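## Task

The same cable layout as the first goal: run it one time over the headset's top face. It crosses one side's outer rim (a side is an ear cup plus its half of the headband), goes almost straight over at about middle height close to the headset, and crosses the other side's outer rim. No other cable may lie over it, except where it exits its ear cup. Keep enough free-end cable off the headset to loop around it once more with a hand's width left over. Finish with the right gripper, commanded fully closed, lifting the headset by the headband only. The headset must be about level with one face up and its lowest point roughly a hand's length or more above the table. Only the cable may touch it besides the grip, the right arm must not touch the cable, and neither headset nor cable may extend beyond the table edge. When all is at rest, declare that you are finished. Apart from this required grip, nothing counts as done if only the robot is keeping it in place at the end.

## Robot and tools

Robot: two six-joint arms, left_arm and right_arm, each with a parallel two-finger gripper. The names do not refer to image sides. In the scene frame the origin is on the table top between the arms, +x points out over the table, +z points up, and left_arm sits on the +y side. Base positions: left_arm (-0.014, +0.369, 0) m, right_arm (-0.034, -0.285, 0) m. The bases' mounting plates and the metal frame behind the arms are fixed obstacles. The fingers point along the gripper's +z axis and close along its y axis. end_effector_position is the spot between the pads, about 1 cm back from the fingertips.

Row layout: every command row has 16 numbers, one list covering both arms, even when one arm is idle: left x, y, z, qw, qx, qy, qz, opening, then the same 8 for right. x, y, z is an absolute target position in metres in the scene frame; the quaternion is an absolute target orientation, w first, in the same frame. Opening runs from -1 (closed) to +1 (fully open, 0.094 m). An optional 12 extra numbers from 0 to 1 scale joint stiffness: left's 6 joints, then right's 6, in Joint positions order. A scale stays in force until replaced.

execute_actions(actions): a list of actions. Each action is a table of up to 15 rows, one row per 1/30 s step. If there are fewer rows, the last one repeats to fill 15 steps. An empty list only returns the state and images. Each step, the target is clipped to within 70 mm and 16 degrees of the measured pose, so a far target takes several actions. After an action the arm continues only to its last clipped pose. An action is refused for both arms if any target is over 0.6 m from that gripper's current position along any of its own axes. If the first action fails this check, or any action is malformed, the whole call does nothing. To keep an orientation, repeat the same quaternion rather than copying the drifted reported one.

move(target, speed, blocking): target is one 16-number row of absolute poses plus openings. Each gripper follows a straight line toward its pose, and both paths end together. A path lasts 0.5 to 10 s and is cut off at 10 s. speed is in m/s, from 0.002 to 0.5 (default 0.25), and turning is capped at twice that in rad/s. The opening is applied at the start. Paths ignore obstacles and the other arm. The grippers lag behind the path and can overshoot speed, especially with the arm stretched out. With blocking=false you get control back after 0.5 s. Other moves and execute_actions are refused until a result shows the move has ended; call wait or stop first. The result adds a move: line with how it ended (done, off_target, moving, held, fault). It may add limits: paced means the pose was clipped; held means a check blocked some steps, after which motion can jump fast. It also gives each gripper's distance to its pose.

wait(seconds): 0 to 10. The arms hold their last command while a running move continues; returns early if the move ends. stop(): brakes a running move. The arm needs braking distance, but the fingers keep going. zoom_image(camera, region): camera is cam_high, cam_low, cam_left_wrist or cam_right_wrist. region is [x0, y0, x1, y1] in image pixels, each image being 504x504, at most 504 px per side. read_manual(section): returns only licence text. finished_scene(scene): pass the current scene number. It ends that scene permanently, reports success, and loads the next task.

Results: the state line gives each gripper's position and quaternion in the scene frame. Printed positions can be slightly off, more at long reach, and motions often finish a centimetre or more short, usually low. Hand target lines show what the controller is currently driving toward. grip_measured is the finger opening on the command scale, with up to about 1 mm of bias per gripper. The last Joint positions value is the opening in metres. Joint torques are noisy and offset. Step readings list positions at some steps, and HELD marks steps where an arm's command was held back. pose unreachable means the clearance check altered or blocked that arm's command. FAULT lines report arm stops. Joint ranges (rad): waist -2.618 to 3.054, shoulder 0 to 3.142, elbow 0 to 3.142, wrist pitch -1.571 to 1.571, wrist yaw -1.571 to 1.571, wrist roll -2.094 to 2.094. Camera calibration is approximate.

Gripping: to hold something, command an opening about 0.03 below grip_measured; a smaller gap grips more lightly. Pads push about 50 to 62 N, less on thin parts. For the final hold, command -1. To keep an arm still, resend its last reported full pose and the opening it should have.

Cautions: don't drop, slam or shove objects, and keep everything on the table. Do not let the arms collide or press on each other. Fast moves strike harder, and targets set deeper past a contact press harder. Brief outside tugs on held parts or pushes on loose objects can happen. Long holds heat the motors: a MOTOR HOT warning comes at 75 °C, the arm halts for 10 s at 90 °C, and it goes limp and drops at 100 °C. The simulation keeps running while you compose replies, with the arms holding your last command.

Each tool is called after "Request:" as name(argument=value, ...) on one line, values as JSON.

## Session

Request:
execute_actions(actions=[])

Scene clock: 0.00 s.
left_arm: end_effector_position=(+0.4648, +0.0344, +0.2188) grip_measured=+1.000 end_effector_quat_wxyz=(+0.617, +0.437, +0.473, -0.452) | right_arm: end_effector_position=(+0.1457, -0.3874, +0.1489) grip_measured=+1.000 end_effector_quat_wxyz=(+0.142, +0.752, +0.642, +0.048)
Joint positions: left_arm=[-0.398  2.326  1.475  1.173  1.003 -0.16   0.094] | right_arm=[-0.516  1.03   0.955 -1.195  0.007  1.212  0.094]
Joint velocities: left_arm=[ 0.002  0.007 -0.002  0.022 -0.007  0.066  0.   ] | right_arm=[ 0.007 -0.007  0.027  0.007 -0.051  0.007  0.   ]
Joint torques (N m, as the arm reports them, + toward a larger angle): no reading
Motor temperatures (°C, as the motors report them): left_arm=[27 44 32 30 26 26] | right_arm=[25 29 31 29 27 24]
Hand target (left_arm): +0.466, +0.034, +0.221; +0.617, +0.436, +0.474, -0.452
Hand target (right_arm): +0.146, -0.389, +0.152; +0.149, +0.751, +0.642, +0.047
Joint stiffness scale: left_arm=[1. 1. 1. 1. 1. 1.] | right_arm=[1. 1. 1. 1. 1. 1.]
camera_calibration (this result's frames):
cam_left_wrist: T_world_to_cam=[[-0.922993, -0.287372, -0.255932, 0.498237], [0.068101, 0.532598, -0.843624, 0.142381], [0.378743, -0.796088, -0.472014, 0.0462992], [0, 0, 0, 1]] pos_world=[0.432638, 0.104206, 0.269484]
cam_right_wrist: T_world_to_cam=[[-0.983327, -0.0223328, -0.180472, 0.154554], [-0.0996635, 0.896293, 0.432118, 0.323927], [0.152105, 0.442899, -0.883575, 0.36523], [0, 0, 0, 1]] pos_world=[0.128708, -0.448642, 0.210626]

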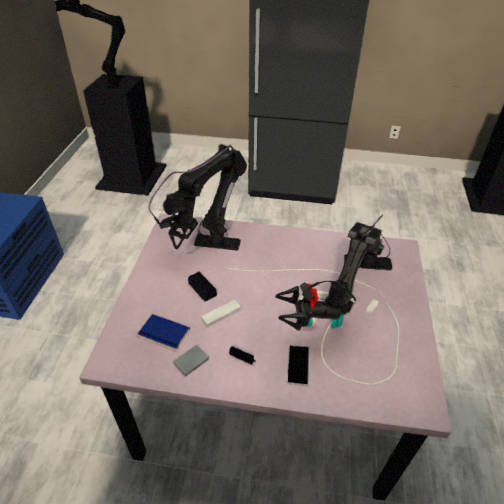

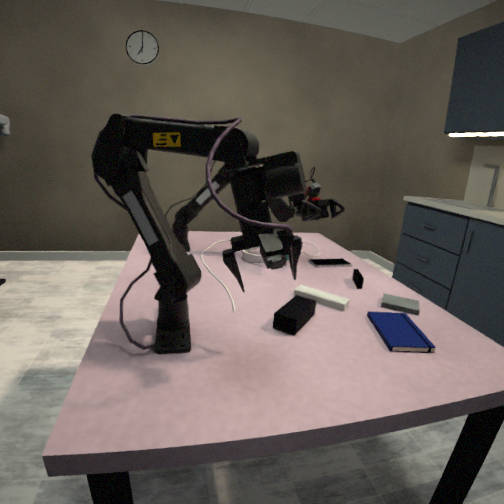

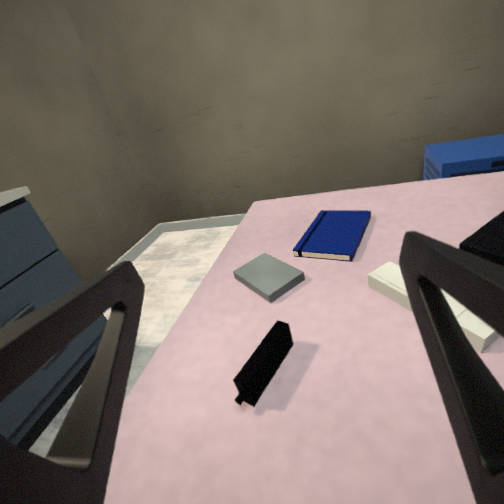

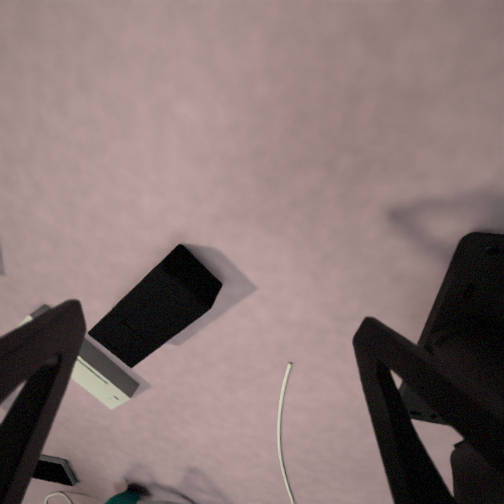

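Request:
move(target=[0.28, 0.19, 0.31, 0.3296, 0.2511, 0.9055, -0.0914, 1.0, 0.146, -0.389, 0.152, 0.149, 0.751, 0.642, 0.047, 1.0], speed=0.3)

Scene clock: 20.90 s.
left_arm: end_effector_position=(+0.2849, +0.1871, +0.3106) grip_measured=+1.000 end_effector_quat_wxyz=(+0.327, +0.257, +0.904, -0.098) | right_arm: end_effector_position=(+0.1457, -0.3874, +0.1489) grip_measured=+1.000 end_effector_quat_wxyz=(+0.142, +0.752, +0.642, +0.048)
Joint positions: left_arm=[-0.588  1.384  1.654 -1.144  0.018  0.006  0.094] | right_arm=[-0.516  1.03   0.955 -1.195  0.007  1.212  0.094]
Joint velocities: left_arm=[ 0.002 -0.012 -0.012 -0.11   0.022  0.007  0.   ] | right_arm=[-0.007 -0.012 -0.012  0.022  0.022  0.007  0.   ]
Joint torques (N m, as the arm reports them, + toward a larger angle): left_arm=[-0.75 -3.4   9.29  1.35 -0.11 -0.05] | right_arm=[-0.18 -2.79  6.97  0.8   0.06 -0.04]
Motor temperatures (°C, as the motors report them): left_arm=[27 50 33 32 26 26] | right_arm=[25 29 33 29 27 24]
Hand target (left_arm): +0.283, +0.186, +0.312; +0.323, +0.255, +0.906, -0.097
Hand target (right_arm): +0.146, -0.389, +0.152; +0.149, +0.751, +0.642, +0.047
Off the commanded pose (left_arm): 0.006 m, 1 deg.
Off the commanded pose (right_arm): 0.003 m, 1 deg.
Joint stiffness scale: left_arm=[1. 1. 1. 1. 1. 1.] | right_arm=[1. 1. 1. 1. 1. 1.]
move: done
camera_calibration (this result's frames):
cam_left_wrist: T_world_to_cam=[[-0.591975, -0.793834, -0.139257, 0.36372], [-0.802256, 0.596932, 0.00754308, 0.122337], [0.0771388, 0.116185, -0.990228, 0.355609], [0, 0, 0, 1]] pos_world=[0.286027, 0.17439, 0.401861]
cam_right_wrist: T_world_to_cam=[[-0.983327, -0.0223328, -0.180472, 0.154554], [-0.0996635, 0.896293, 0.432118, 0.323927], [0.152105, 0.442899, -0.883575, 0.36523], [0, 0, 0, 1]] pos_world=[0.128708, -0.448642, 0.210626]

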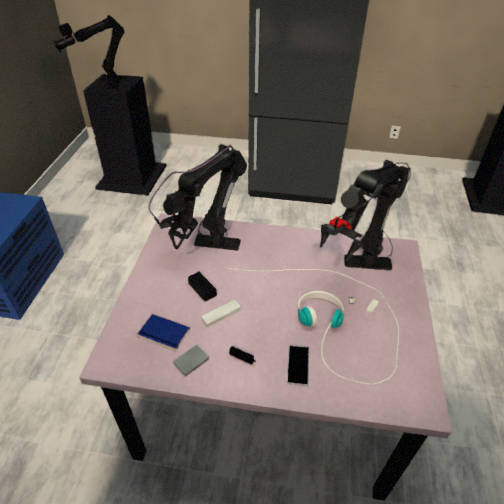

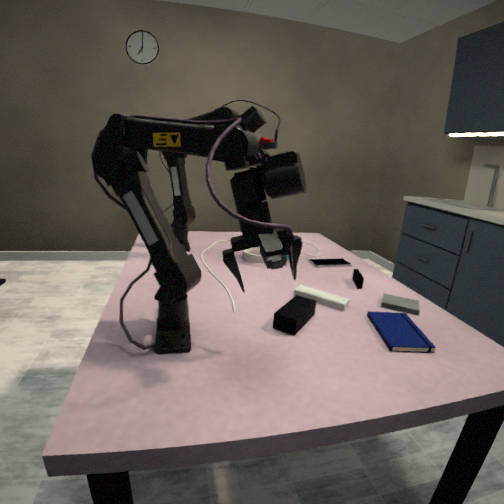

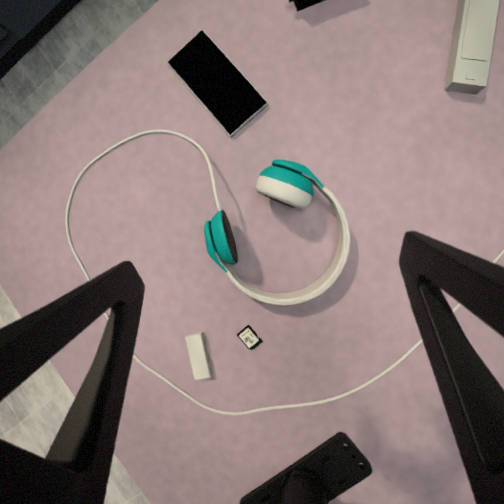

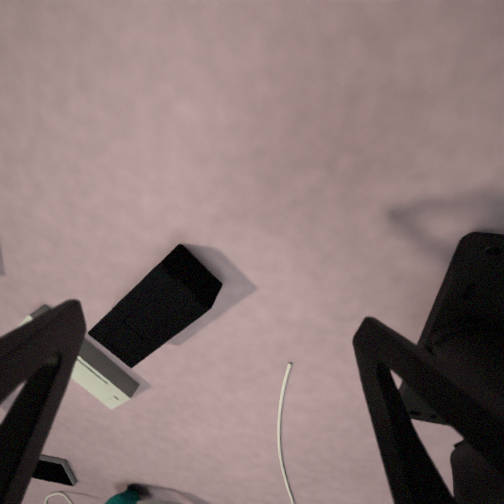

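Request:
zoom_image(camera="cam_left_wrist", region=[180, 130, 380, 330])

Request:
zoom_image(camera="cam_high", region=[200, 230, 440, 410])

Region (180, 130, 380, 330) of cam_left_wrist's 504x504 image, scaled by 2.520, with more detail than that image has.

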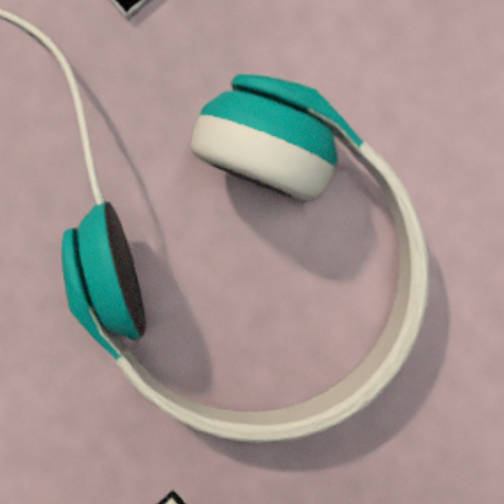

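Region (200, 230, 440, 410) of cam_high's 504x504 image, scaled by 2.100, with more detail than that image has; it fills the top 378 rows of this view, and the rest is white.

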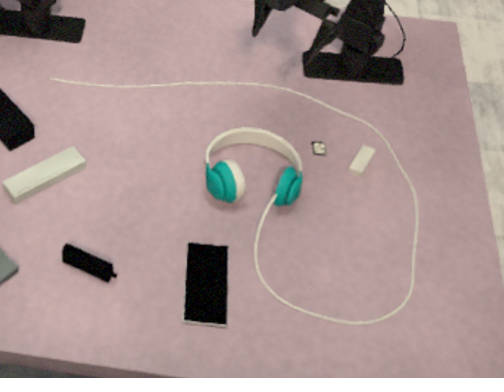

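Request:
move(target=[0.26, 0.33, 0.2, 0.2, 0.03, 0.978, -0.04, 0.0, 0.16, -0.2, 0.14, 0.0698, 0.0, 0.9976, 0.0, 0.0], speed=0.4)

Request:
move(target=[0.248, 0.446, 0.09, 0.0685, -0.1903, 0.9792, 0.0133, 0.0, 0.105, -0.007, 0.09, 0.0435, -0.7807, 0.621, 0.0546, 0.0], speed=0.4)

Scene clock: 143.63 s.
left_arm: end_effector_position=(+0.2664, +0.3296, +0.1998) grip_measured=+0.002 end_effector_quat_wxyz=(+0.201, +0.032, +0.978, -0.039) | right_arm: end_effector_position=(+0.1572, -0.2001, +0.1334) grip_measured=+0.002 end_effector_quat_wxyz=(+0.061, +0.012, +0.998, -0.002)
Joint positions: left_arm=[-0.163  1.258  1.249 -1.15   0.044 -0.06   0.047] | right_arm=[ 0.466  1.225  1.037 -1.276  0.06   0.487  0.047]
Joint velocities: left_arm=[-0.022  0.002 -0.012 -0.081  0.007 -0.022  0.001] | right_arm=[-0.022 -0.012  0.007 -0.066  0.007 -0.022 -0.   ]
Joint torques (N m, as the arm reports them, + toward a larger angle): left_arm=[ 0.75 -4.56  6.81  1.06  0.08  0.  ] | right_arm=[ 0.83 -2.73  8.93  0.2   0.11 -0.08]
Motor temperatures (°C, as the motors report them): left_arm=[27 44 34 32 26 26] | right_arm=[25 28 34 29 27 24]
Hand target (left_arm): +0.260, +0.331, +0.200; +0.199, +0.029, +0.979, -0.043
Hand target (right_arm): +0.159, -0.198, +0.139; +0.064, +0.001, +0.998, -0.005
Off the commanded pose (left_arm): 0.006 m, 0 deg.
Off the commanded pose (right_arm): 0.007 m, 2 deg.
Joint stiffness scale: left_arm=[1. 1. 1. 1. 1. 1.] | right_arm=[1. 1. 1. 1. 1. 1.]
move: done
camera_calibration (this result's frames):
cam_left_wrist: T_world_to_cam=[[-0.199672, -0.978297, -0.0553715, 0.390075], [-0.94196, 0.176077, 0.285847, 0.143607], [-0.269894, 0.109233, -0.956674, 0.318728], [0, 0, 0, 1]] pos_world=[0.299182, 0.321508, 0.285468]
cam_right_wrist: T_world_to_cam=[[0.136545, -0.985965, 0.0960667, -0.23853], [-0.878815, -0.075804, 0.471103, 0.0865898], [-0.457209, -0.148751, -0.876831, 0.243331], [0, 0, 0, 1]] pos_world=[0.21992, -0.192422, 0.195482]

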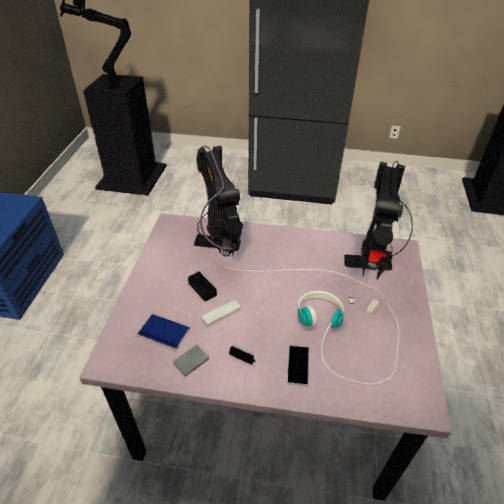

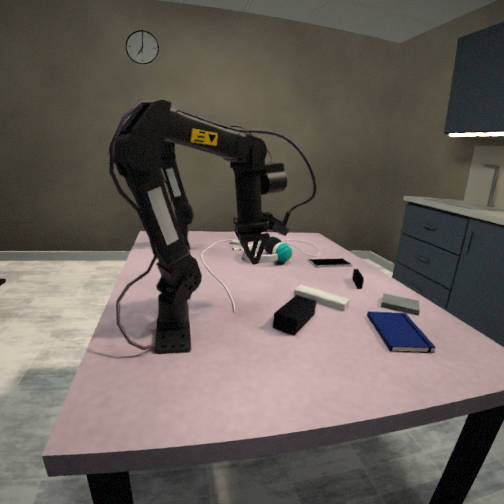

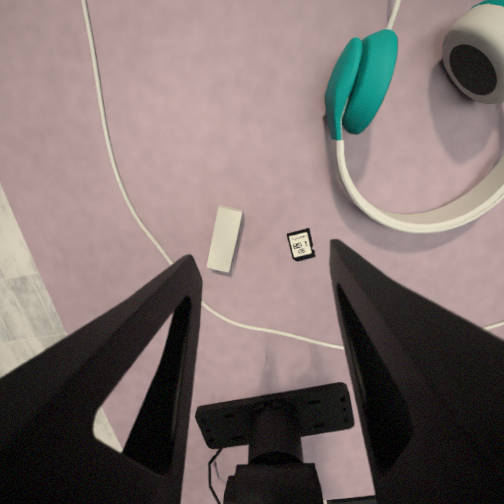

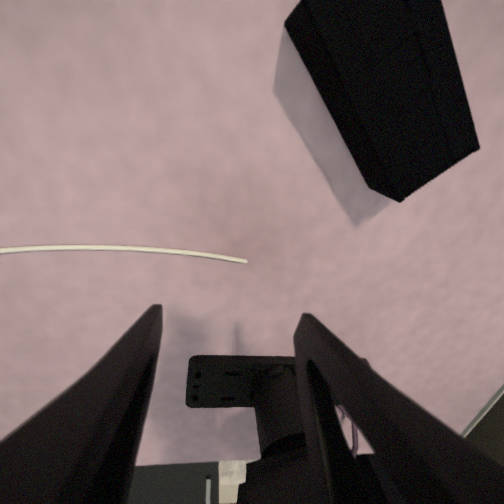

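Scene clock: 146.57 s.
left_arm: end_effector_position=(+0.2492, +0.4438, +0.0951) grip_measured=+0.002 end_effector_quat_wxyz=(+0.075, -0.183, +0.980, +0.008) | right_arm: end_effector_position=(+0.1032, -0.0191, +0.0834) grip_measured=+0.002 end_effector_quat_wxyz=(-0.024, +0.774, -0.631, -0.043)
Joint positions: left_arm=[ 0.223  1.447  1.048 -1.021 -0.003 -0.099  0.047] | right_arm=[ 1.047  1.635  1.19  -1.064 -0.077 -0.725  0.047]
Joint velocities: left_arm=[-0.002 -0.007 -0.027  0.037  0.007  0.022  0.   ] | right_arm=[ 0.007 -0.012 -0.017 -0.037  0.037  0.037  0.001]
Joint torques (N m, as the arm reports them, + toward a larger angle): left_arm=[ 0.49 -3.56  6.44  0.76 -0.12 -0.08] | right_arm=[ 0.54 -6.79  8.6   0.48 -0.22 -0.08]
Motor temperatures (°C, as the motors report them): left_arm=[27 43 34 32 26 26] | right_arm=[25 28 34 29 27 24]
Hand target (left_arm): +0.247, +0.447, +0.090; +0.069, -0.191, +0.979, +0.011
Hand target (right_arm): +0.104, -0.007, +0.089; -0.039, +0.781, -0.621, -0.052
Off the commanded pose (left_arm): 0.006 m, 1 deg.
Off the commanded pose (right_arm): 0.014 m, 3 deg.
Joint stiffness scale: left_arm=[1. 1. 1. 1. 1. 1.] | right_arm=[1. 1. 1. 1. 1. 1.]
move: off_target (right_arm)
camera_calibration (this result's frames):
cam_left_wrist: T_world_to_cam=[[0.216429, -0.973641, -0.0719905, 0.388308], [-0.822616, -0.221576, 0.523647, 0.261286], [-0.525796, -0.0541119, -0.848888, 0.327493], [0, 0, 0, 1]] pos_world=[0.303092, 0.453689, 0.169138]
cam_right_wrist: T_world_to_cam=[[0.930395, 0.359059, 0.0737619, -0.102216], [0.279383, -0.824893, 0.491424, -0.05911], [0.237296, -0.436611, -0.867791, 0.123766], [0, 0, 0, 1]] pos_world=[0.0822461, 0.0419797, 0.143991]

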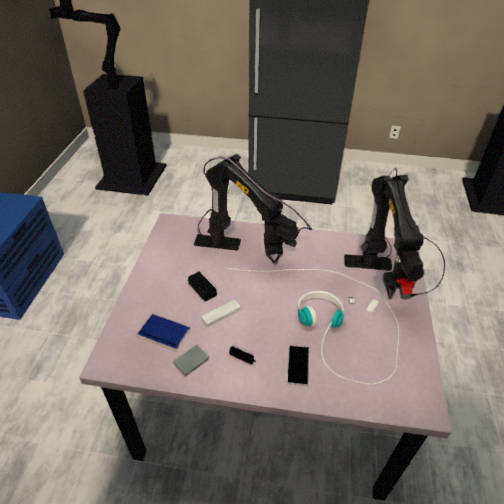

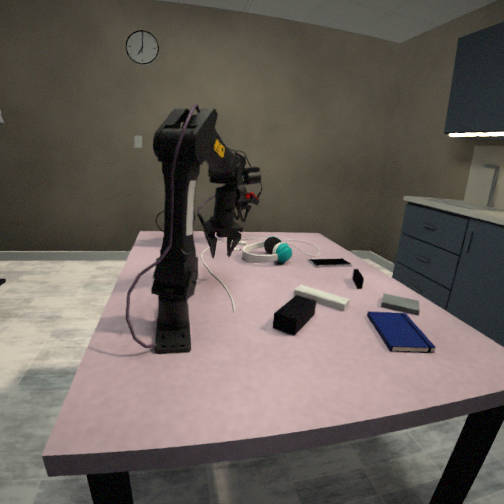

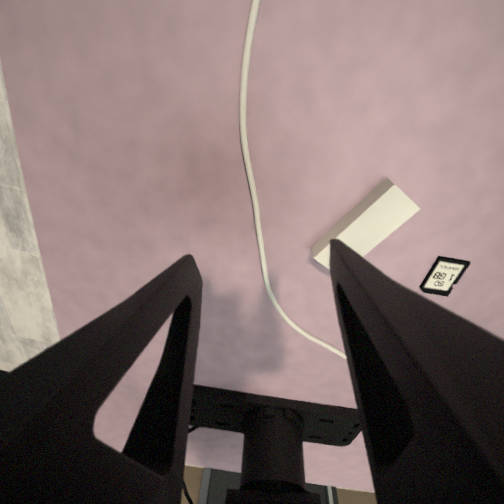

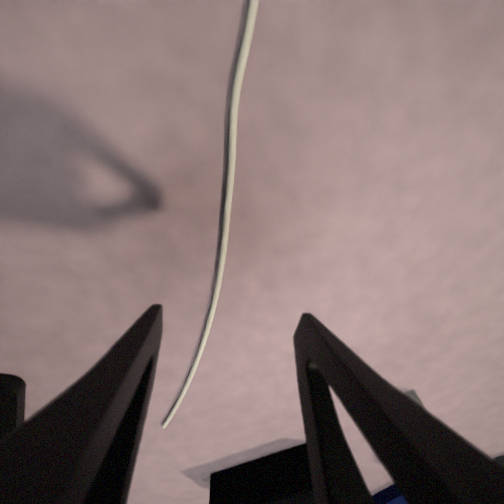

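Request:
execute_actions(actions=[])

Scene clock: 164.90 s.
left_arm: end_effector_position=(+0.2493, +0.4438, +0.0951) grip_measured=+0.002 end_effector_quat_wxyz=(+0.075, -0.183, +0.980, +0.008) | right_arm: end_effector_position=(+0.1031, -0.0191, +0.0834) grip_measured=+0.002 end_effector_quat_wxyz=(-0.024, +0.775, -0.630, -0.043)
Joint positions: left_arm=[ 0.223  1.447  1.048 -1.02  -0.003 -0.099  0.047] | right_arm=[ 1.047  1.635  1.19  -1.064 -0.077 -0.728  0.047]
Joint velocities: left_arm=[-0.002  0.012 -0.002 -0.037 -0.007 -0.066  0.001] | right_arm=[-0.007 -0.007 -0.007 -0.081  0.037 -0.081 -0.   ]
Joint torques (N m, as the arm reports them, + toward a larger angle): left_arm=[ 0.45 -3.56  6.31  0.82 -0.05 -0.07] | right_arm=[ 0.66 -6.76  8.69  0.48 -0.19 -0.1 ]
Motor temperatures (°C, as the motors report them): left_arm=[27 43 33 31 26 26] | right_arm=[25 29 35 28 27 24]
Hand target (left_arm): +0.247, +0.447, +0.090; +0.069, -0.191, +0.979, +0.011
Hand target (right_arm): +0.104, -0.007, +0.089; -0.039, +0.781, -0.621, -0.052
Off the commanded pose (left_arm): 0.006 m, 1 deg.
Off the commanded pose (right_arm): 0.014 m, 3 deg.
Joint stiffness scale: left_arm=[1. 1. 1. 1. 1. 1.] | right_arm=[1. 1. 1. 1. 1. 1.]
camera_calibration (this result's frames):
cam_left_wrist: T_world_to_cam=[[0.216824, -0.973555, -0.0719527, 0.388174], [-0.822734, -0.221911, 0.523321, 0.261567], [-0.525449, -0.0542706, -0.849092, 0.327558], [0, 0, 0, 1]] pos_world=[0.30315, 0.453731, 0.169173]
cam_right_wrist: T_world_to_cam=[[0.929296, 0.361883, 0.0738233, -0.102011], [0.281931, -0.824181, 0.491163, -0.0592957], [0.238587, -0.435623, -0.867934, 0.123697], [0, 0, 0, 1]] pos_world=[0.0820034, 0.0419309, 0.144015]

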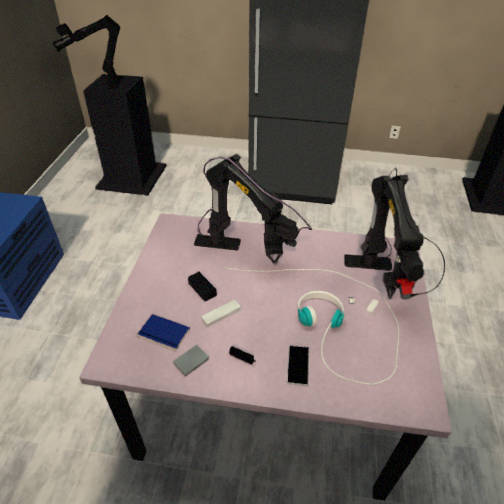

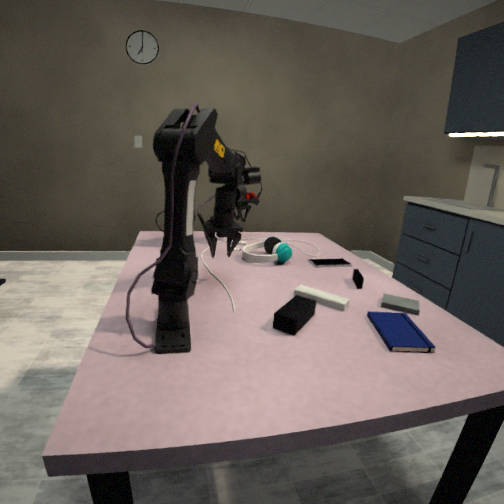

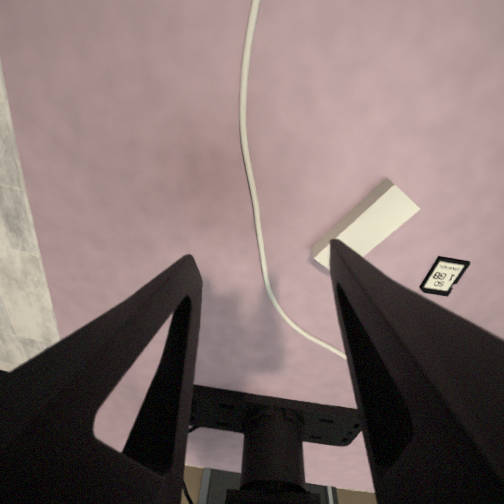

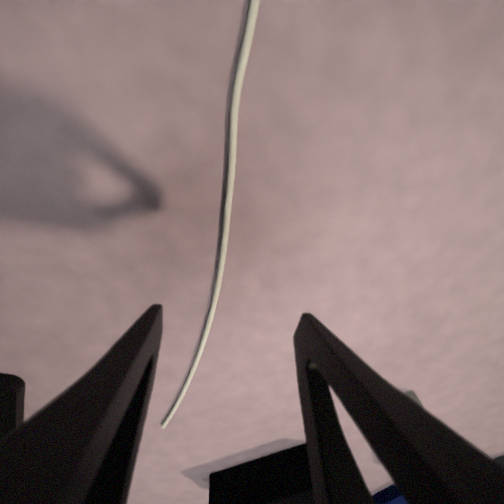

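Request:
move(target=[0.453,0.456,0.05, 0.0871,0.0304,0.9957,-0.0027, 0.0, 0.105,-0.004,0.035, 0.0435,-0.7807,0.621,0.0546, 0.0], speed=0.2)

Scene clock: 286.63 s.
left_arm: end_effector_position=(+0.4498, +0.4614, +0.0459) grip_measured=+0.002 end_effector_quat_wxyz=(+0.088, +0.022, +0.996, +0.002) | right_arm: end_effector_position=(+0.1101, -0.0056, +0.0404) grip_measured=+0.002 end_effector_quat_wxyz=(-0.047, +0.775, -0.628, -0.048)
Joint positions: left_arm=[ 0.161  2.228  1.84  -1.011  0.035  0.248  0.047] | right_arm=[ 1.047  1.697  1.077 -0.842 -0.081 -0.728  0.047]
Joint velocities: left_arm=[-0.012 -0.032 -0.007 -0.037 -0.081 -0.037 -0.   ] | right_arm=[ 0.007  0.012  0.007 -0.007  0.037 -0.022 -0.   ]
Joint torques (N m, as the arm reports them, + toward a larger angle): left_arm=[ -0.53 -10.19   9.82   0.55   0.1    0.13] | right_arm=[ 0.72 -7.27  4.6   0.61 -0.2  -0.08]
Motor temperatures (°C, as the motors report them): left_arm=[27 42 33 29 26 26] | right_arm=[25 30 36 27 27 24]
Hand target (left_arm): +0.452, +0.457, +0.048; +0.087, +0.031, +0.996, -0.002
Hand target (right_arm): +0.105, -0.004, +0.035; -0.043, +0.781, -0.621, -0.055
Off the commanded pose (left_arm): 0.008 m, 1 deg.
Off the commanded pose (right_arm): 0.008 m, 1 deg.
Joint stiffness scale: left_arm=[1. 1. 1. 1. 1. 1.] | right_arm=[1. 1. 1. 1. 1. 1.]
move: done
camera_calibration (this result's frames):
cam_left_wrist: T_world_to_cam=[[-0.189014, -0.977254, -0.0961694, 0.543683], [-0.855739, 0.115888, 0.504262, 0.316079], [-0.481647, 0.177608, -0.858179, 0.265762], [0, 0, 0, 1]] pos_world=[0.501249, 0.447485, 0.120971]
cam_right_wrist: T_world_to_cam=[[0.927367, 0.358355, 0.107572, -0.111388], [0.272686, -0.844199, 0.461488, -0.0269547], [0.256188, -0.398635, -0.880601, 0.0893893], [0, 0, 0, 1]] pos_world=[0.0877472, 0.052795, 0.103138]

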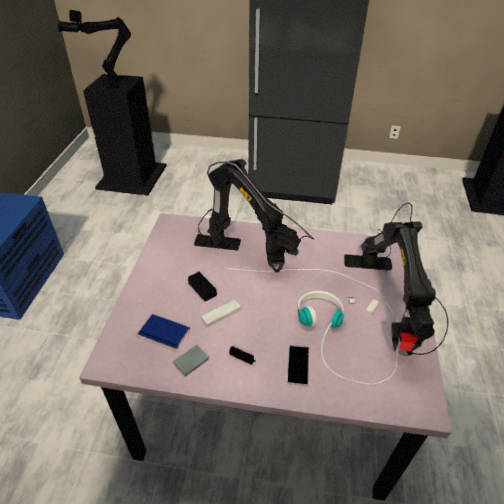

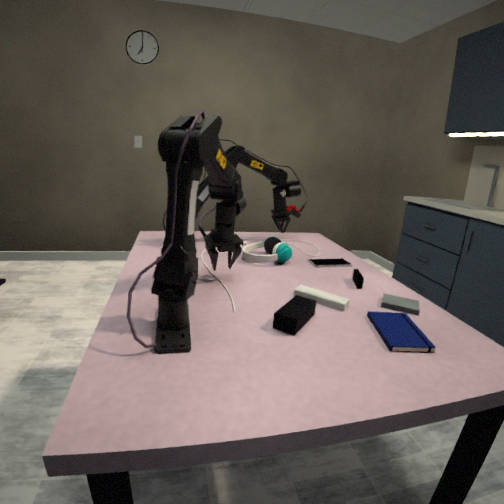

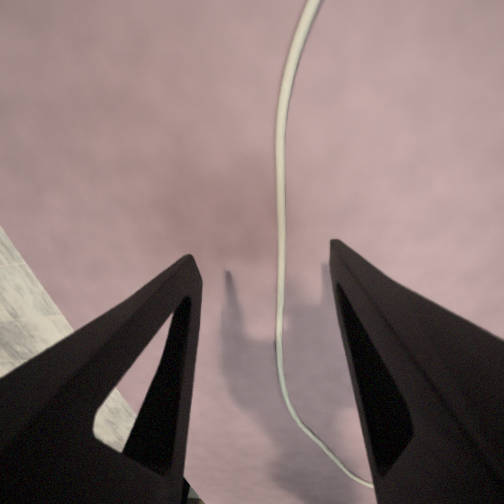

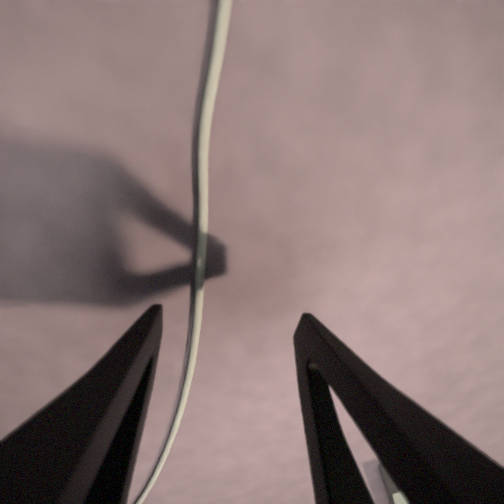

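Request:
execute_actions(actions=[[[0.454,0.450,0.03, 0.0871,0.0304,0.9957,-0.0027, 0.0, 0.094,-0.006,0.022, 0.0435,-0.7807,0.621,0.0546, 0.0]],[[0.456,0.448,0.012, 0.0871,0.0304,0.9957,-0.0027, 0.0, 0.092,-0.005,0.008, 0.0435,-0.7807,0.621,0.0546, 0.0]],[[0.457,0.448,0.004, 0.0871,0.0304,0.9957,-0.0027, -0.3, 0.092,-0.004,0.002, 0.0435,-0.7807,0.621,0.0546, -0.3]]])

Scene clock: 295.17 s.
left_arm: end_effector_position=(+0.4610, +0.4549, +0.0166) grip_measured=-0.298 end_effector_quat_wxyz=(+0.099, +0.030, +0.995, +0.004) | right_arm: end_effector_position=(+0.0978, -0.0041, +0.0103) grip_measured=-0.298 end_effector_quat_wxyz=(-0.048, +0.780, -0.621, -0.050)
Joint positions: left_arm=[ 0.143  2.27   1.788 -0.893  0.035  0.245  0.033] | right_arm=[ 1.084  1.73   0.982 -0.709 -0.081 -0.708  0.033]
Joint velocities: left_arm=[-0.022  0.012 -0.032 -0.037 -0.051  0.037 -0.001] | right_arm=[ 0.007 -0.002 -0.022 -0.022 -0.022  0.007  0.   ]
Joint torques (N m, as the arm reports them, + toward a larger angle): left_arm=[-0.89 -9.85  5.71  0.86  0.11 -0.11] | right_arm=[ 0.88 -7.    3.7   0.71 -0.12  0.13]
Motor temperatures (°C, as the motors report them): left_arm=[27 44 33 29 26 26] | right_arm=[25 30 35 27 27 24]
Hand target (left_arm): +0.457, +0.448, +0.004; +0.087, +0.031, +0.996, -0.003
Hand target (right_arm): +0.092, -0.004, +0.002; -0.043, +0.781, -0.621, -0.055
Off the commanded pose (left_arm): 0.015 m, 2 deg.
Off the commanded pose (right_arm): 0.010 m, 1 deg.
Joint stiffness scale: left_arm=[1. 1. 1. 1. 1. 1.] | right_arm=[1. 1. 1. 1. 1. 1.]
Step readings (end_effector_position; steps 1 to 15: 1st action; 16 to 30: 2nd action; 31 to 45: 3rd action):
0: left_arm (+0.4493, +0.4613, +0.0458) | right_arm (+0.1101, -0.0055, +0.0404)
1: left_arm (+0.4498, +0.4609, +0.0452) | right_arm (+0.1094, -0.0053, +0.0384)
2: left_arm (+0.4509, +0.4604, +0.0446) | right_arm (+0.1074, -0.0051, +0.0355)
4: left_arm (+0.4521, +0.4577, +0.0416) | right_arm (+0.0999, -0.0094, +0.0285)
8: left_arm (+0.4534, +0.4537, +0.0370) | right_arm (+0.0953, -0.0122, +0.0250)
15: left_arm (+0.4547, +0.4537, +0.0367) | right_arm (+0.0971, -0.0089, +0.0253)
16: left_arm (+0.4551, +0.4538, +0.0351) | right_arm (+0.0974, -0.0084, +0.0243)
17: left_arm (+0.4561, +0.4540, +0.0335) | right_arm (+0.0978, -0.0077, +0.0226)
19: left_arm (+0.4552, +0.4538, +0.0269) | right_arm (+0.0972, -0.0087, +0.0178)
23: left_arm (+0.4530, +0.4534, +0.0163) | right_arm (+0.0964, -0.0102, +0.0122)
30: left_arm (+0.4546, +0.4537, +0.0154) | right_arm (+0.0978, -0.0076, +0.0125)
31: left_arm (+0.4553, +0.4538, +0.0155) | right_arm (+0.0979, -0.0071, +0.0123)
32: left_arm (+0.4564, +0.4541, +0.0157) | right_arm (+0.0980, -0.0060, +0.0119)
34: left_arm (+0.4582, +0.4544, +0.0161) | right_arm (+0.0979, -0.0045, +0.0106)
38: left_arm (+0.4601, +0.4548, +0.0164) | right_arm (+0.0978, -0.0041, +0.0103)
45: end_effector_position above
camera_calibration (this result's frames):
cam_left_wrist: T_world_to_cam=[[-0.200926, -0.974021, -0.104464, 0.540796], [-0.865265, 0.126464, 0.485101, 0.34107], [-0.459288, 0.187859, -0.868196, 0.232385], [0, 0, 0, 1]] pos_world=[0.510508, 0.439958, 0.0927965]
cam_right_wrist: T_world_to_cam=[[0.921045, 0.37396, 0.108768, -0.0965808], [0.287442, -0.841176, 0.458039, -0.00975038], [0.262781, -0.39061, -0.882253, 0.0659921], [0, 0, 0, 1]] pos_world=[0.0744164, 0.0536928, 0.0731927]

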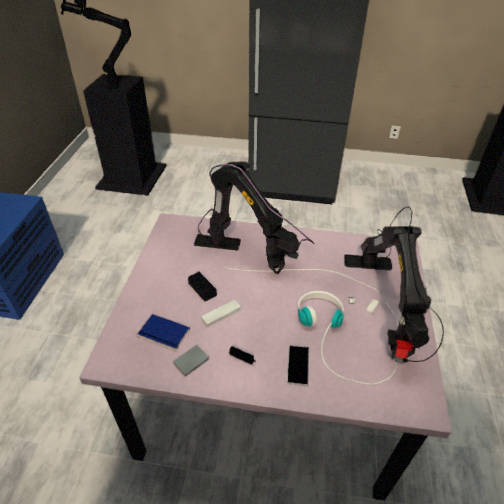

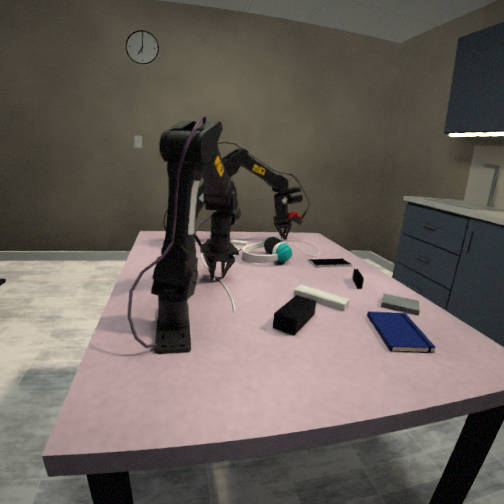

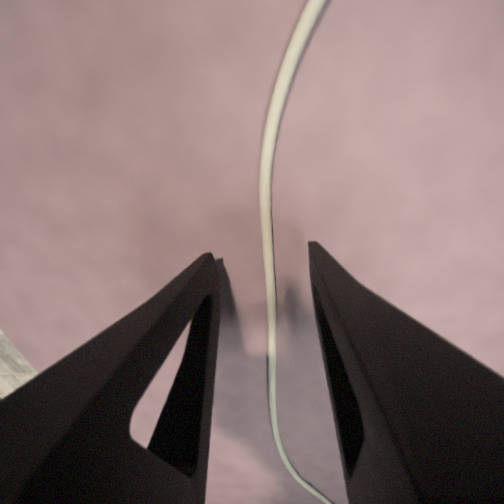

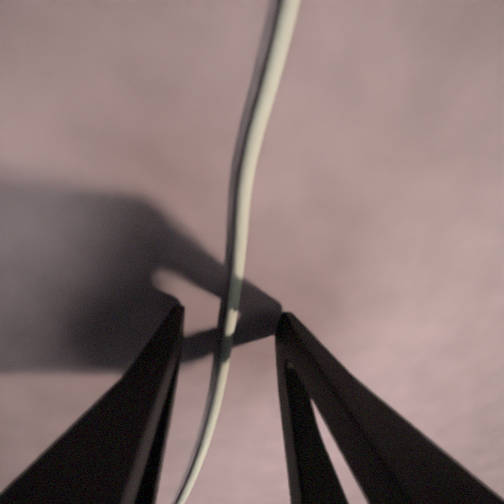

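Request:
execute_actions(actions=[[[0.458,0.448,0.006, 0.0871,0.0304,0.9957,-0.0027, -0.97, 0.092,-0.004,0.002, 0.0435,-0.7807,0.621,0.0546, -0.97]]])

Scene clock: 299.40 s.
left_arm: end_effector_position=(+0.4612, +0.4550, +0.0166) grip_measured=-0.968 end_effector_quat_wxyz=(+0.099, +0.029, +0.995, +0.004) | right_arm: end_effector_position=(+0.0987, -0.0021, +0.0105) grip_measured=-0.953 end_effector_quat_wxyz=(-0.052, +0.780, -0.621, -0.051)
Joint positions: left_arm=[ 0.143  2.27   1.788 -0.893  0.035  0.244  0.002] | right_arm=[ 1.084  1.73   0.982 -0.7   -0.081 -0.708  0.002]
Joint velocities: left_arm=[-0.007  0.027 -0.007 -0.022 -0.051 -0.037  0.001] | right_arm=[ 0.017 -0.007  0.002 -0.051  0.007  0.022  0.   ]
Joint torques (N m, as the arm reports them, + toward a larger angle): left_arm=[-0.85 -9.54  6.96  0.79  0.02 -0.09] | right_arm=[ 0.9  -7.07  3.65  0.65 -0.11  0.09]
Motor temperatures (°C, as the motors report them): left_arm=[27 45 33 29 26 26] | right_arm=[25 30 34 27 27 24]
Hand target (left_arm): +0.458, +0.448, +0.006; +0.087, +0.030, +0.996, -0.003
Hand target (right_arm): +0.092, -0.004, +0.002; -0.043, +0.781, -0.621, -0.054
Off the commanded pose (left_arm): 0.013 m, 2 deg.
Off the commanded pose (right_arm): 0.011 m, 1 deg.
Joint stiffness scale: left_arm=[1. 1. 1. 1. 1. 1.] | right_arm=[1. 1. 1. 1. 1. 1.]
Step readings (end_effector_position):
0: left_arm (+0.4612, +0.4550, +0.0166) | right_arm (+0.0978, -0.0041, +0.0103)
1: left_arm (+0.4612, +0.4550, +0.0166) | right_arm (+0.0977, -0.0040, +0.0103)
2: left_arm (+0.4612, +0.4550, +0.0166) | right_arm (+0.0979, -0.0037, +0.0103)
4: left_arm (+0.4612, +0.4550, +0.0166) | right_arm (+0.0982, -0.0031, +0.0104)
8: left_arm (+0.4612, +0.4550, +0.0166) | right_arm (+0.0985, -0.0025, +0.0105)
15: end_effector_position above
camera_calibration (this result's frames):
cam_left_wrist: T_world_to_cam=[[-0.199754, -0.974254, -0.104534, 0.540438], [-0.865771, 0.125533, 0.48444, 0.341874], [-0.458845, 0.187272, -0.868556, 0.232564], [0, 0, 0, 1]] pos_world=[0.51065, 0.440055, 0.0928717]
cam_right_wrist: T_world_to_cam=[[0.920606, 0.373113, 0.1152, -0.0982366], [0.285764, -0.844775, 0.452432, -0.00829211], [0.266126, -0.383591, -0.884327, 0.0664362], [0, 0, 0, 1]] pos_world=[0.0751264, 0.0551328, 0.0738199]

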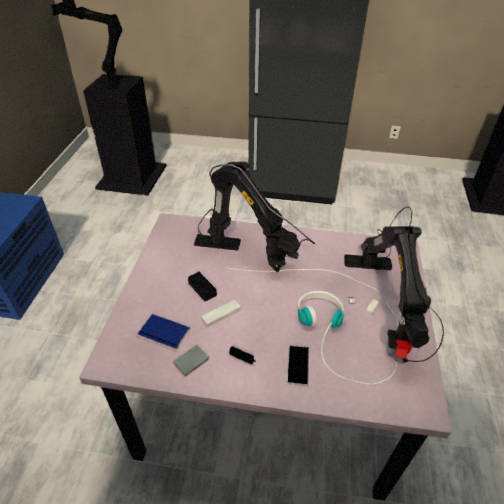

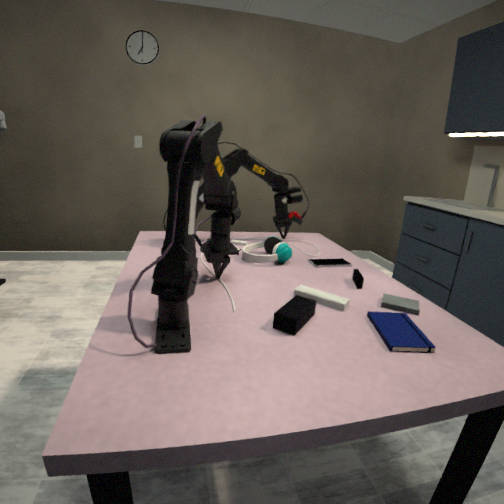

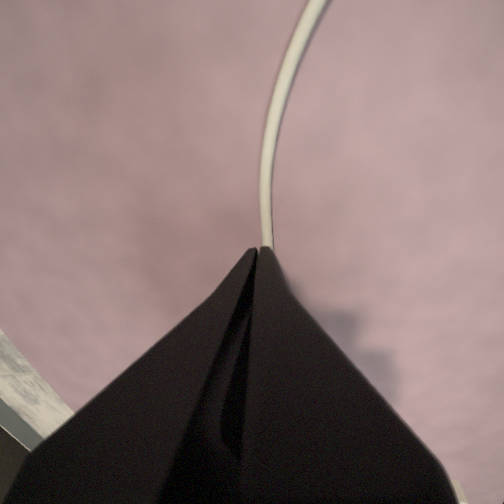

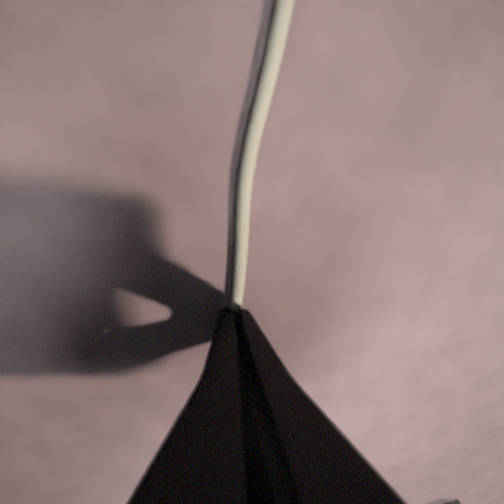

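Request:
execute_actions(actions=[[[0.458,0.447,0.004, 0.0871,0.0304,0.9957,-0.0027, -0.4, 0.092,-0.004,0.002, 0.0435,-0.7807,0.621,0.0546, -0.985],[0.458,0.447,0.004, 0.0871,0.0304,0.9957,-0.0027, -0.4, 0.092,-0.004,0.002, 0.0435,-0.7807,0.621,0.0546, -0.985],[0.458,0.447,0.004, 0.0871,0.0304,0.9957,-0.0027, -0.4, 0.092,-0.004,0.002, 0.0435,-0.7807,0.621,0.0546, -0.985],[0.458,0.447,0.004, 0.0871,0.0304,0.9957,-0.0027, -0.4, 0.092,-0.004,0.002, 0.0435,-0.7807,0.621,0.0546, -0.985],[0.458,0.447,0.004, 0.0871,0.0304,0.9957,-0.0027, -0.4, 0.092,-0.004,0.002, 0.0435,-0.7807,0.621,0.0546, -0.985],[0.458,0.447,-0.004, 0.0871,0.0304,0.9957,-0.0027, -0.4, 0.092,-0.004,0.002, 0.0435,-0.7807,0.621,0.0546, -0.985],[0.458,0.447,-0.010, 0.0871,0.0304,0.9957,-0.0027, -0.4, 0.092,-0.004,0.002, 0.0435,-0.7807,0.621,0.0546, -0.985]],[[0.458,0.447,-0.010, 0.0871,0.0304,0.9957,-0.0027, -0.4, 0.092,-0.004,0.002, 0.0435,-0.7807,0.621,0.0546, -0.985],[0.458,0.447,-0.010, 0.0871,0.0304,0.9957,-0.0027, -0.4, 0.092,-0.004,0.002, 0.0435,-0.7807,0.621,0.0546, -0.985],[0.458,0.447,-0.010, 0.0871,0.0304,0.9957,-0.0027, -0.4, 0.092,-0.004,0.002, 0.0435,-0.7807,0.621,0.0546, -0.985],[0.458,0.447,-0.010, 0.0871,0.0304,0.9957,-0.0027, -0.975, 0.092,-0.004,0.002, 0.0435,-0.7807,0.621,0.0546, -0.985]]])

Scene clock: 311.83 s.
left_arm: end_effector_position=(+0.4664, +0.4514, +0.0103) grip_measured=-0.958 end_effector_quat_wxyz=(+0.110, +0.032, +0.993, +0.002) | right_arm: end_effector_position=(+0.0987, -0.0021, +0.0105) grip_measured=-0.954 end_effector_quat_wxyz=(-0.052, +0.780, -0.621, -0.051)
Joint positions: left_arm=[ 0.136  2.277  1.769 -0.847  0.042  0.241  0.002] | right_arm=[ 1.084  1.73   0.982 -0.7   -0.081 -0.708  0.002]
Joint velocities: left_arm=[-0.012 -0.012 -0.012 -0.007 -0.081  0.022 -0.   ] | right_arm=[ 0.002 -0.007  0.007  0.022  0.007 -0.066  0.001]
Joint torques (N m, as the arm reports them, + toward a larger angle): left_arm=[-0.53 -8.97  5.26  0.88  0.   -0.07] | right_arm=[ 0.74 -6.91  3.67  0.65 -0.12  0.12]
Motor temperatures (°C, as the motors report them): left_arm=[27 46 33 29 26 26] | right_arm=[25 30 33 27 27 24]
Hand target (left_arm): +0.457, +0.447, -0.009; +0.087, +0.030, +0.996, -0.003
Hand target (right_arm): +0.092, -0.004, +0.002; -0.043, +0.781, -0.621, -0.054
Off the commanded pose (left_arm): 0.022 m, 3 deg.
Off the commanded pose (right_arm): 0.011 m, 1 deg.
Joint stiffness scale: left_arm=[1. 1. 1. 1. 1. 1.] | right_arm=[1. 1. 1. 1. 1. 1.]
Step readings (end_effector_position; steps 1 to 15: 1st action; 16 to 30: 2nd action):
0: left_arm (+0.4612, +0.4550, +0.0166) | right_arm (+0.0987, -0.0021, +0.0105)
1: left_arm (+0.4612, +0.4548, +0.0166) | right_arm (+0.0987, -0.0021, +0.0105)
2: left_arm (+0.4612, +0.4546, +0.0166) | right_arm (+0.0987, -0.0021, +0.0105)
4: left_arm (+0.4614, +0.4537, +0.0166) | right_arm (+0.0987, -0.0021, +0.0105)
8: left_arm (+0.4615, +0.4526, +0.0115) | right_arm (+0.0987, -0.0021, +0.0105)
15: left_arm (+0.4653, +0.4530, +0.0106) | right_arm (+0.0987, -0.0021, +0.0105)
16: left_arm (+0.4654, +0.4530, +0.0107) | right_arm (+0.0987, -0.0021, +0.0105)
17: left_arm (+0.4655, +0.4530, +0.0107) | right_arm (+0.0987, -0.0021, +0.0105)
19: left_arm (+0.4657, +0.4529, +0.0107) | right_arm (+0.0987, -0.0021, +0.0105)
23: left_arm (+0.4664, +0.4514, +0.0103) | right_arm (+0.0987, -0.0021, +0.0105)
30: end_effector_position above
camera_calibration (this result's frames):
cam_left_wrist: T_world_to_cam=[[-0.203018, -0.973459, -0.105647, 0.538501], [-0.874875, 0.131879, 0.466049, 0.351457], [-0.439747, 0.187044, -0.878429, 0.221455], [0, 0, 0, 1]] pos_world=[0.514191, 0.436436, 0.0876273]
cam_right_wrist: T_world_to_cam=[[0.920733, 0.372727, 0.115437, -0.0983251], [0.28539, -0.845033, 0.452187, -0.00820069], [0.26609, -0.383398, -0.884422, 0.0664715], [0, 0, 0, 1]] pos_world=[0.0751841, 0.0552037, 0.0738474]

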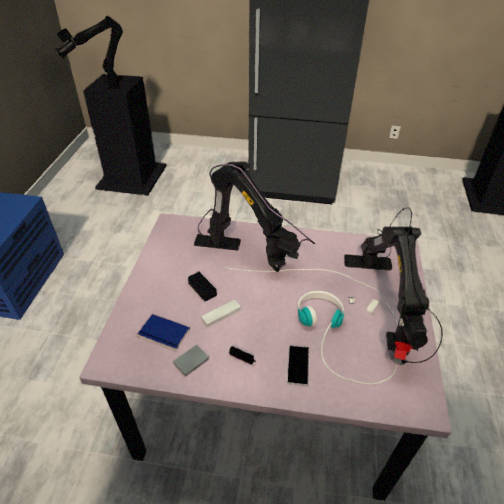

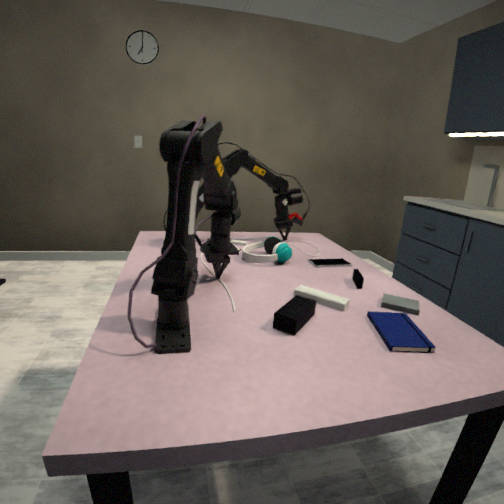

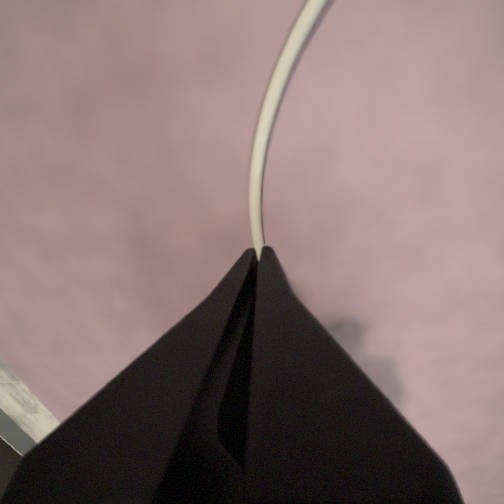

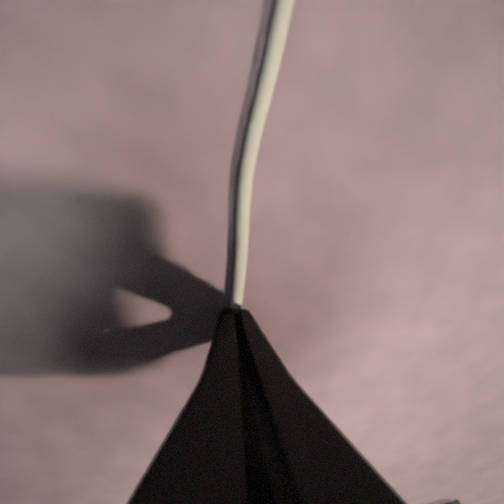

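Request:
move(target=[0.26,0.48,0.135, 0.0665,-0.3000,0.9514,0.0210, -0.99, 0.112,-0.08,0.105, 0.0336,-0.7650,0.6419,0.0401, -0.99], speed=0.18)

Scene clock: 324.90 s.
left_arm: end_effector_position=(+0.2703, +0.4792, +0.1366) grip_measured=-0.966 end_effector_quat_wxyz=(+0.074, -0.292, +0.953, +0.017) | right_arm: end_effector_position=(+0.1081, -0.0808, +0.0936) grip_measured=-0.954 end_effector_quat_wxyz=(-0.019, +0.764, -0.643, -0.040)
Joint positions: left_arm=[ 0.303  1.555  1.313 -1.179 -0.026 -0.242  0.002] | right_arm=[ 0.905  1.454  1.056 -1.132 -0.079 -0.837  0.002]
Joint velocities: left_arm=[-0.002 -0.002 -0.022 -0.022 -0.066  0.022  0.   ] | right_arm=[ 0.007  0.002  0.002 -0.022 -0.007 -0.066 -0.001]
Joint torques (N m, as the arm reports them, + toward a larger angle): left_arm=[ 0.32 -6.36  6.26  0.61 -0.13 -0.1 ] | right_arm=[-0.75 -7.89  8.57  0.09 -0.11 -0.09]
Motor temperatures (°C, as the motors report them): left_arm=[27 46 32 29 26 26] | right_arm=[25 30 33 27 27 24]
Hand target (left_arm): +0.261, +0.480, +0.136; +0.066, -0.300, +0.951, +0.020
Hand target (right_arm): +0.112, -0.080, +0.106; -0.035, +0.765, -0.642, -0.041
Off the commanded pose (left_arm): 0.010 m, 1 deg.
Off the commanded pose (right_arm): 0.012 m, 2 deg.
Joint stiffness scale: left_arm=[1. 1. 1. 1. 1. 1.] | right_arm=[1. 1. 1. 1. 1. 1.]
move: off_target (right_arm)
camera_calibration (this result's frames):
cam_left_wrist: T_world_to_cam=[[0.428612, -0.900475, -0.0737286, 0.329026], [-0.752337, -0.400902, 0.52275, 0.33182], [-0.500281, -0.168588, -0.849292, 0.423716], [0, 0, 0, 1]] pos_world=[0.320593, 0.500741, 0.210658]
cam_right_wrist: T_world_to_cam=[[0.941444, 0.330619, 0.066137, -0.0881929], [0.255438, -0.827413, 0.500138, -0.114744], [0.220078, -0.453958, -0.863416, 0.10456], [0, 0, 0, 1]] pos_world=[0.0893273, -0.0183165, 0.153499]

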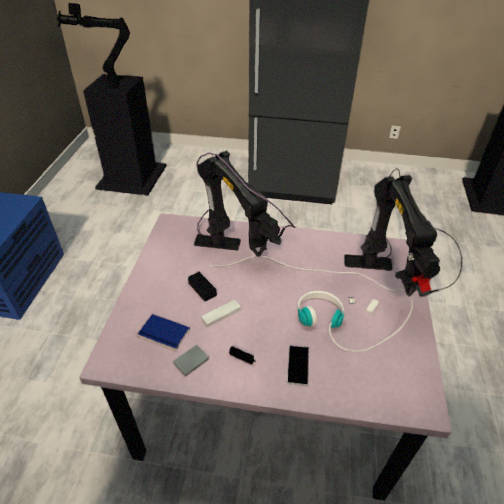

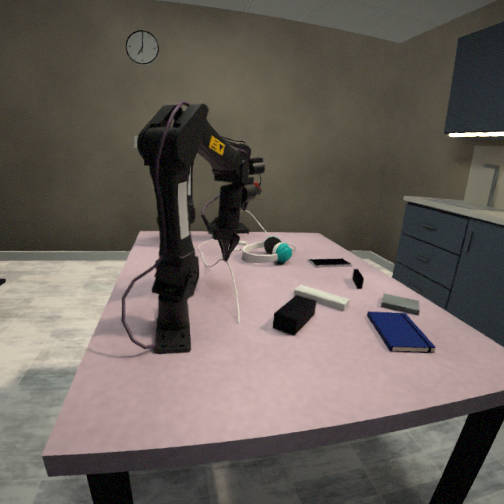

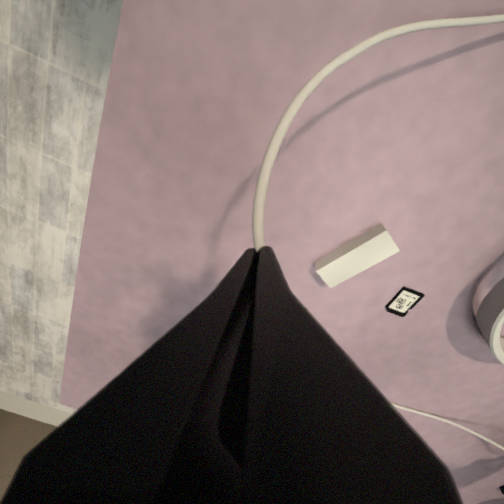

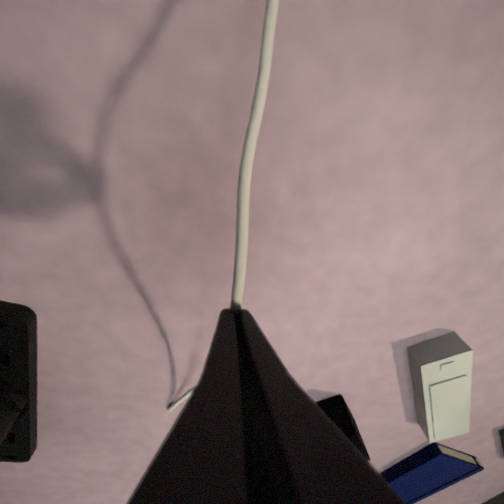

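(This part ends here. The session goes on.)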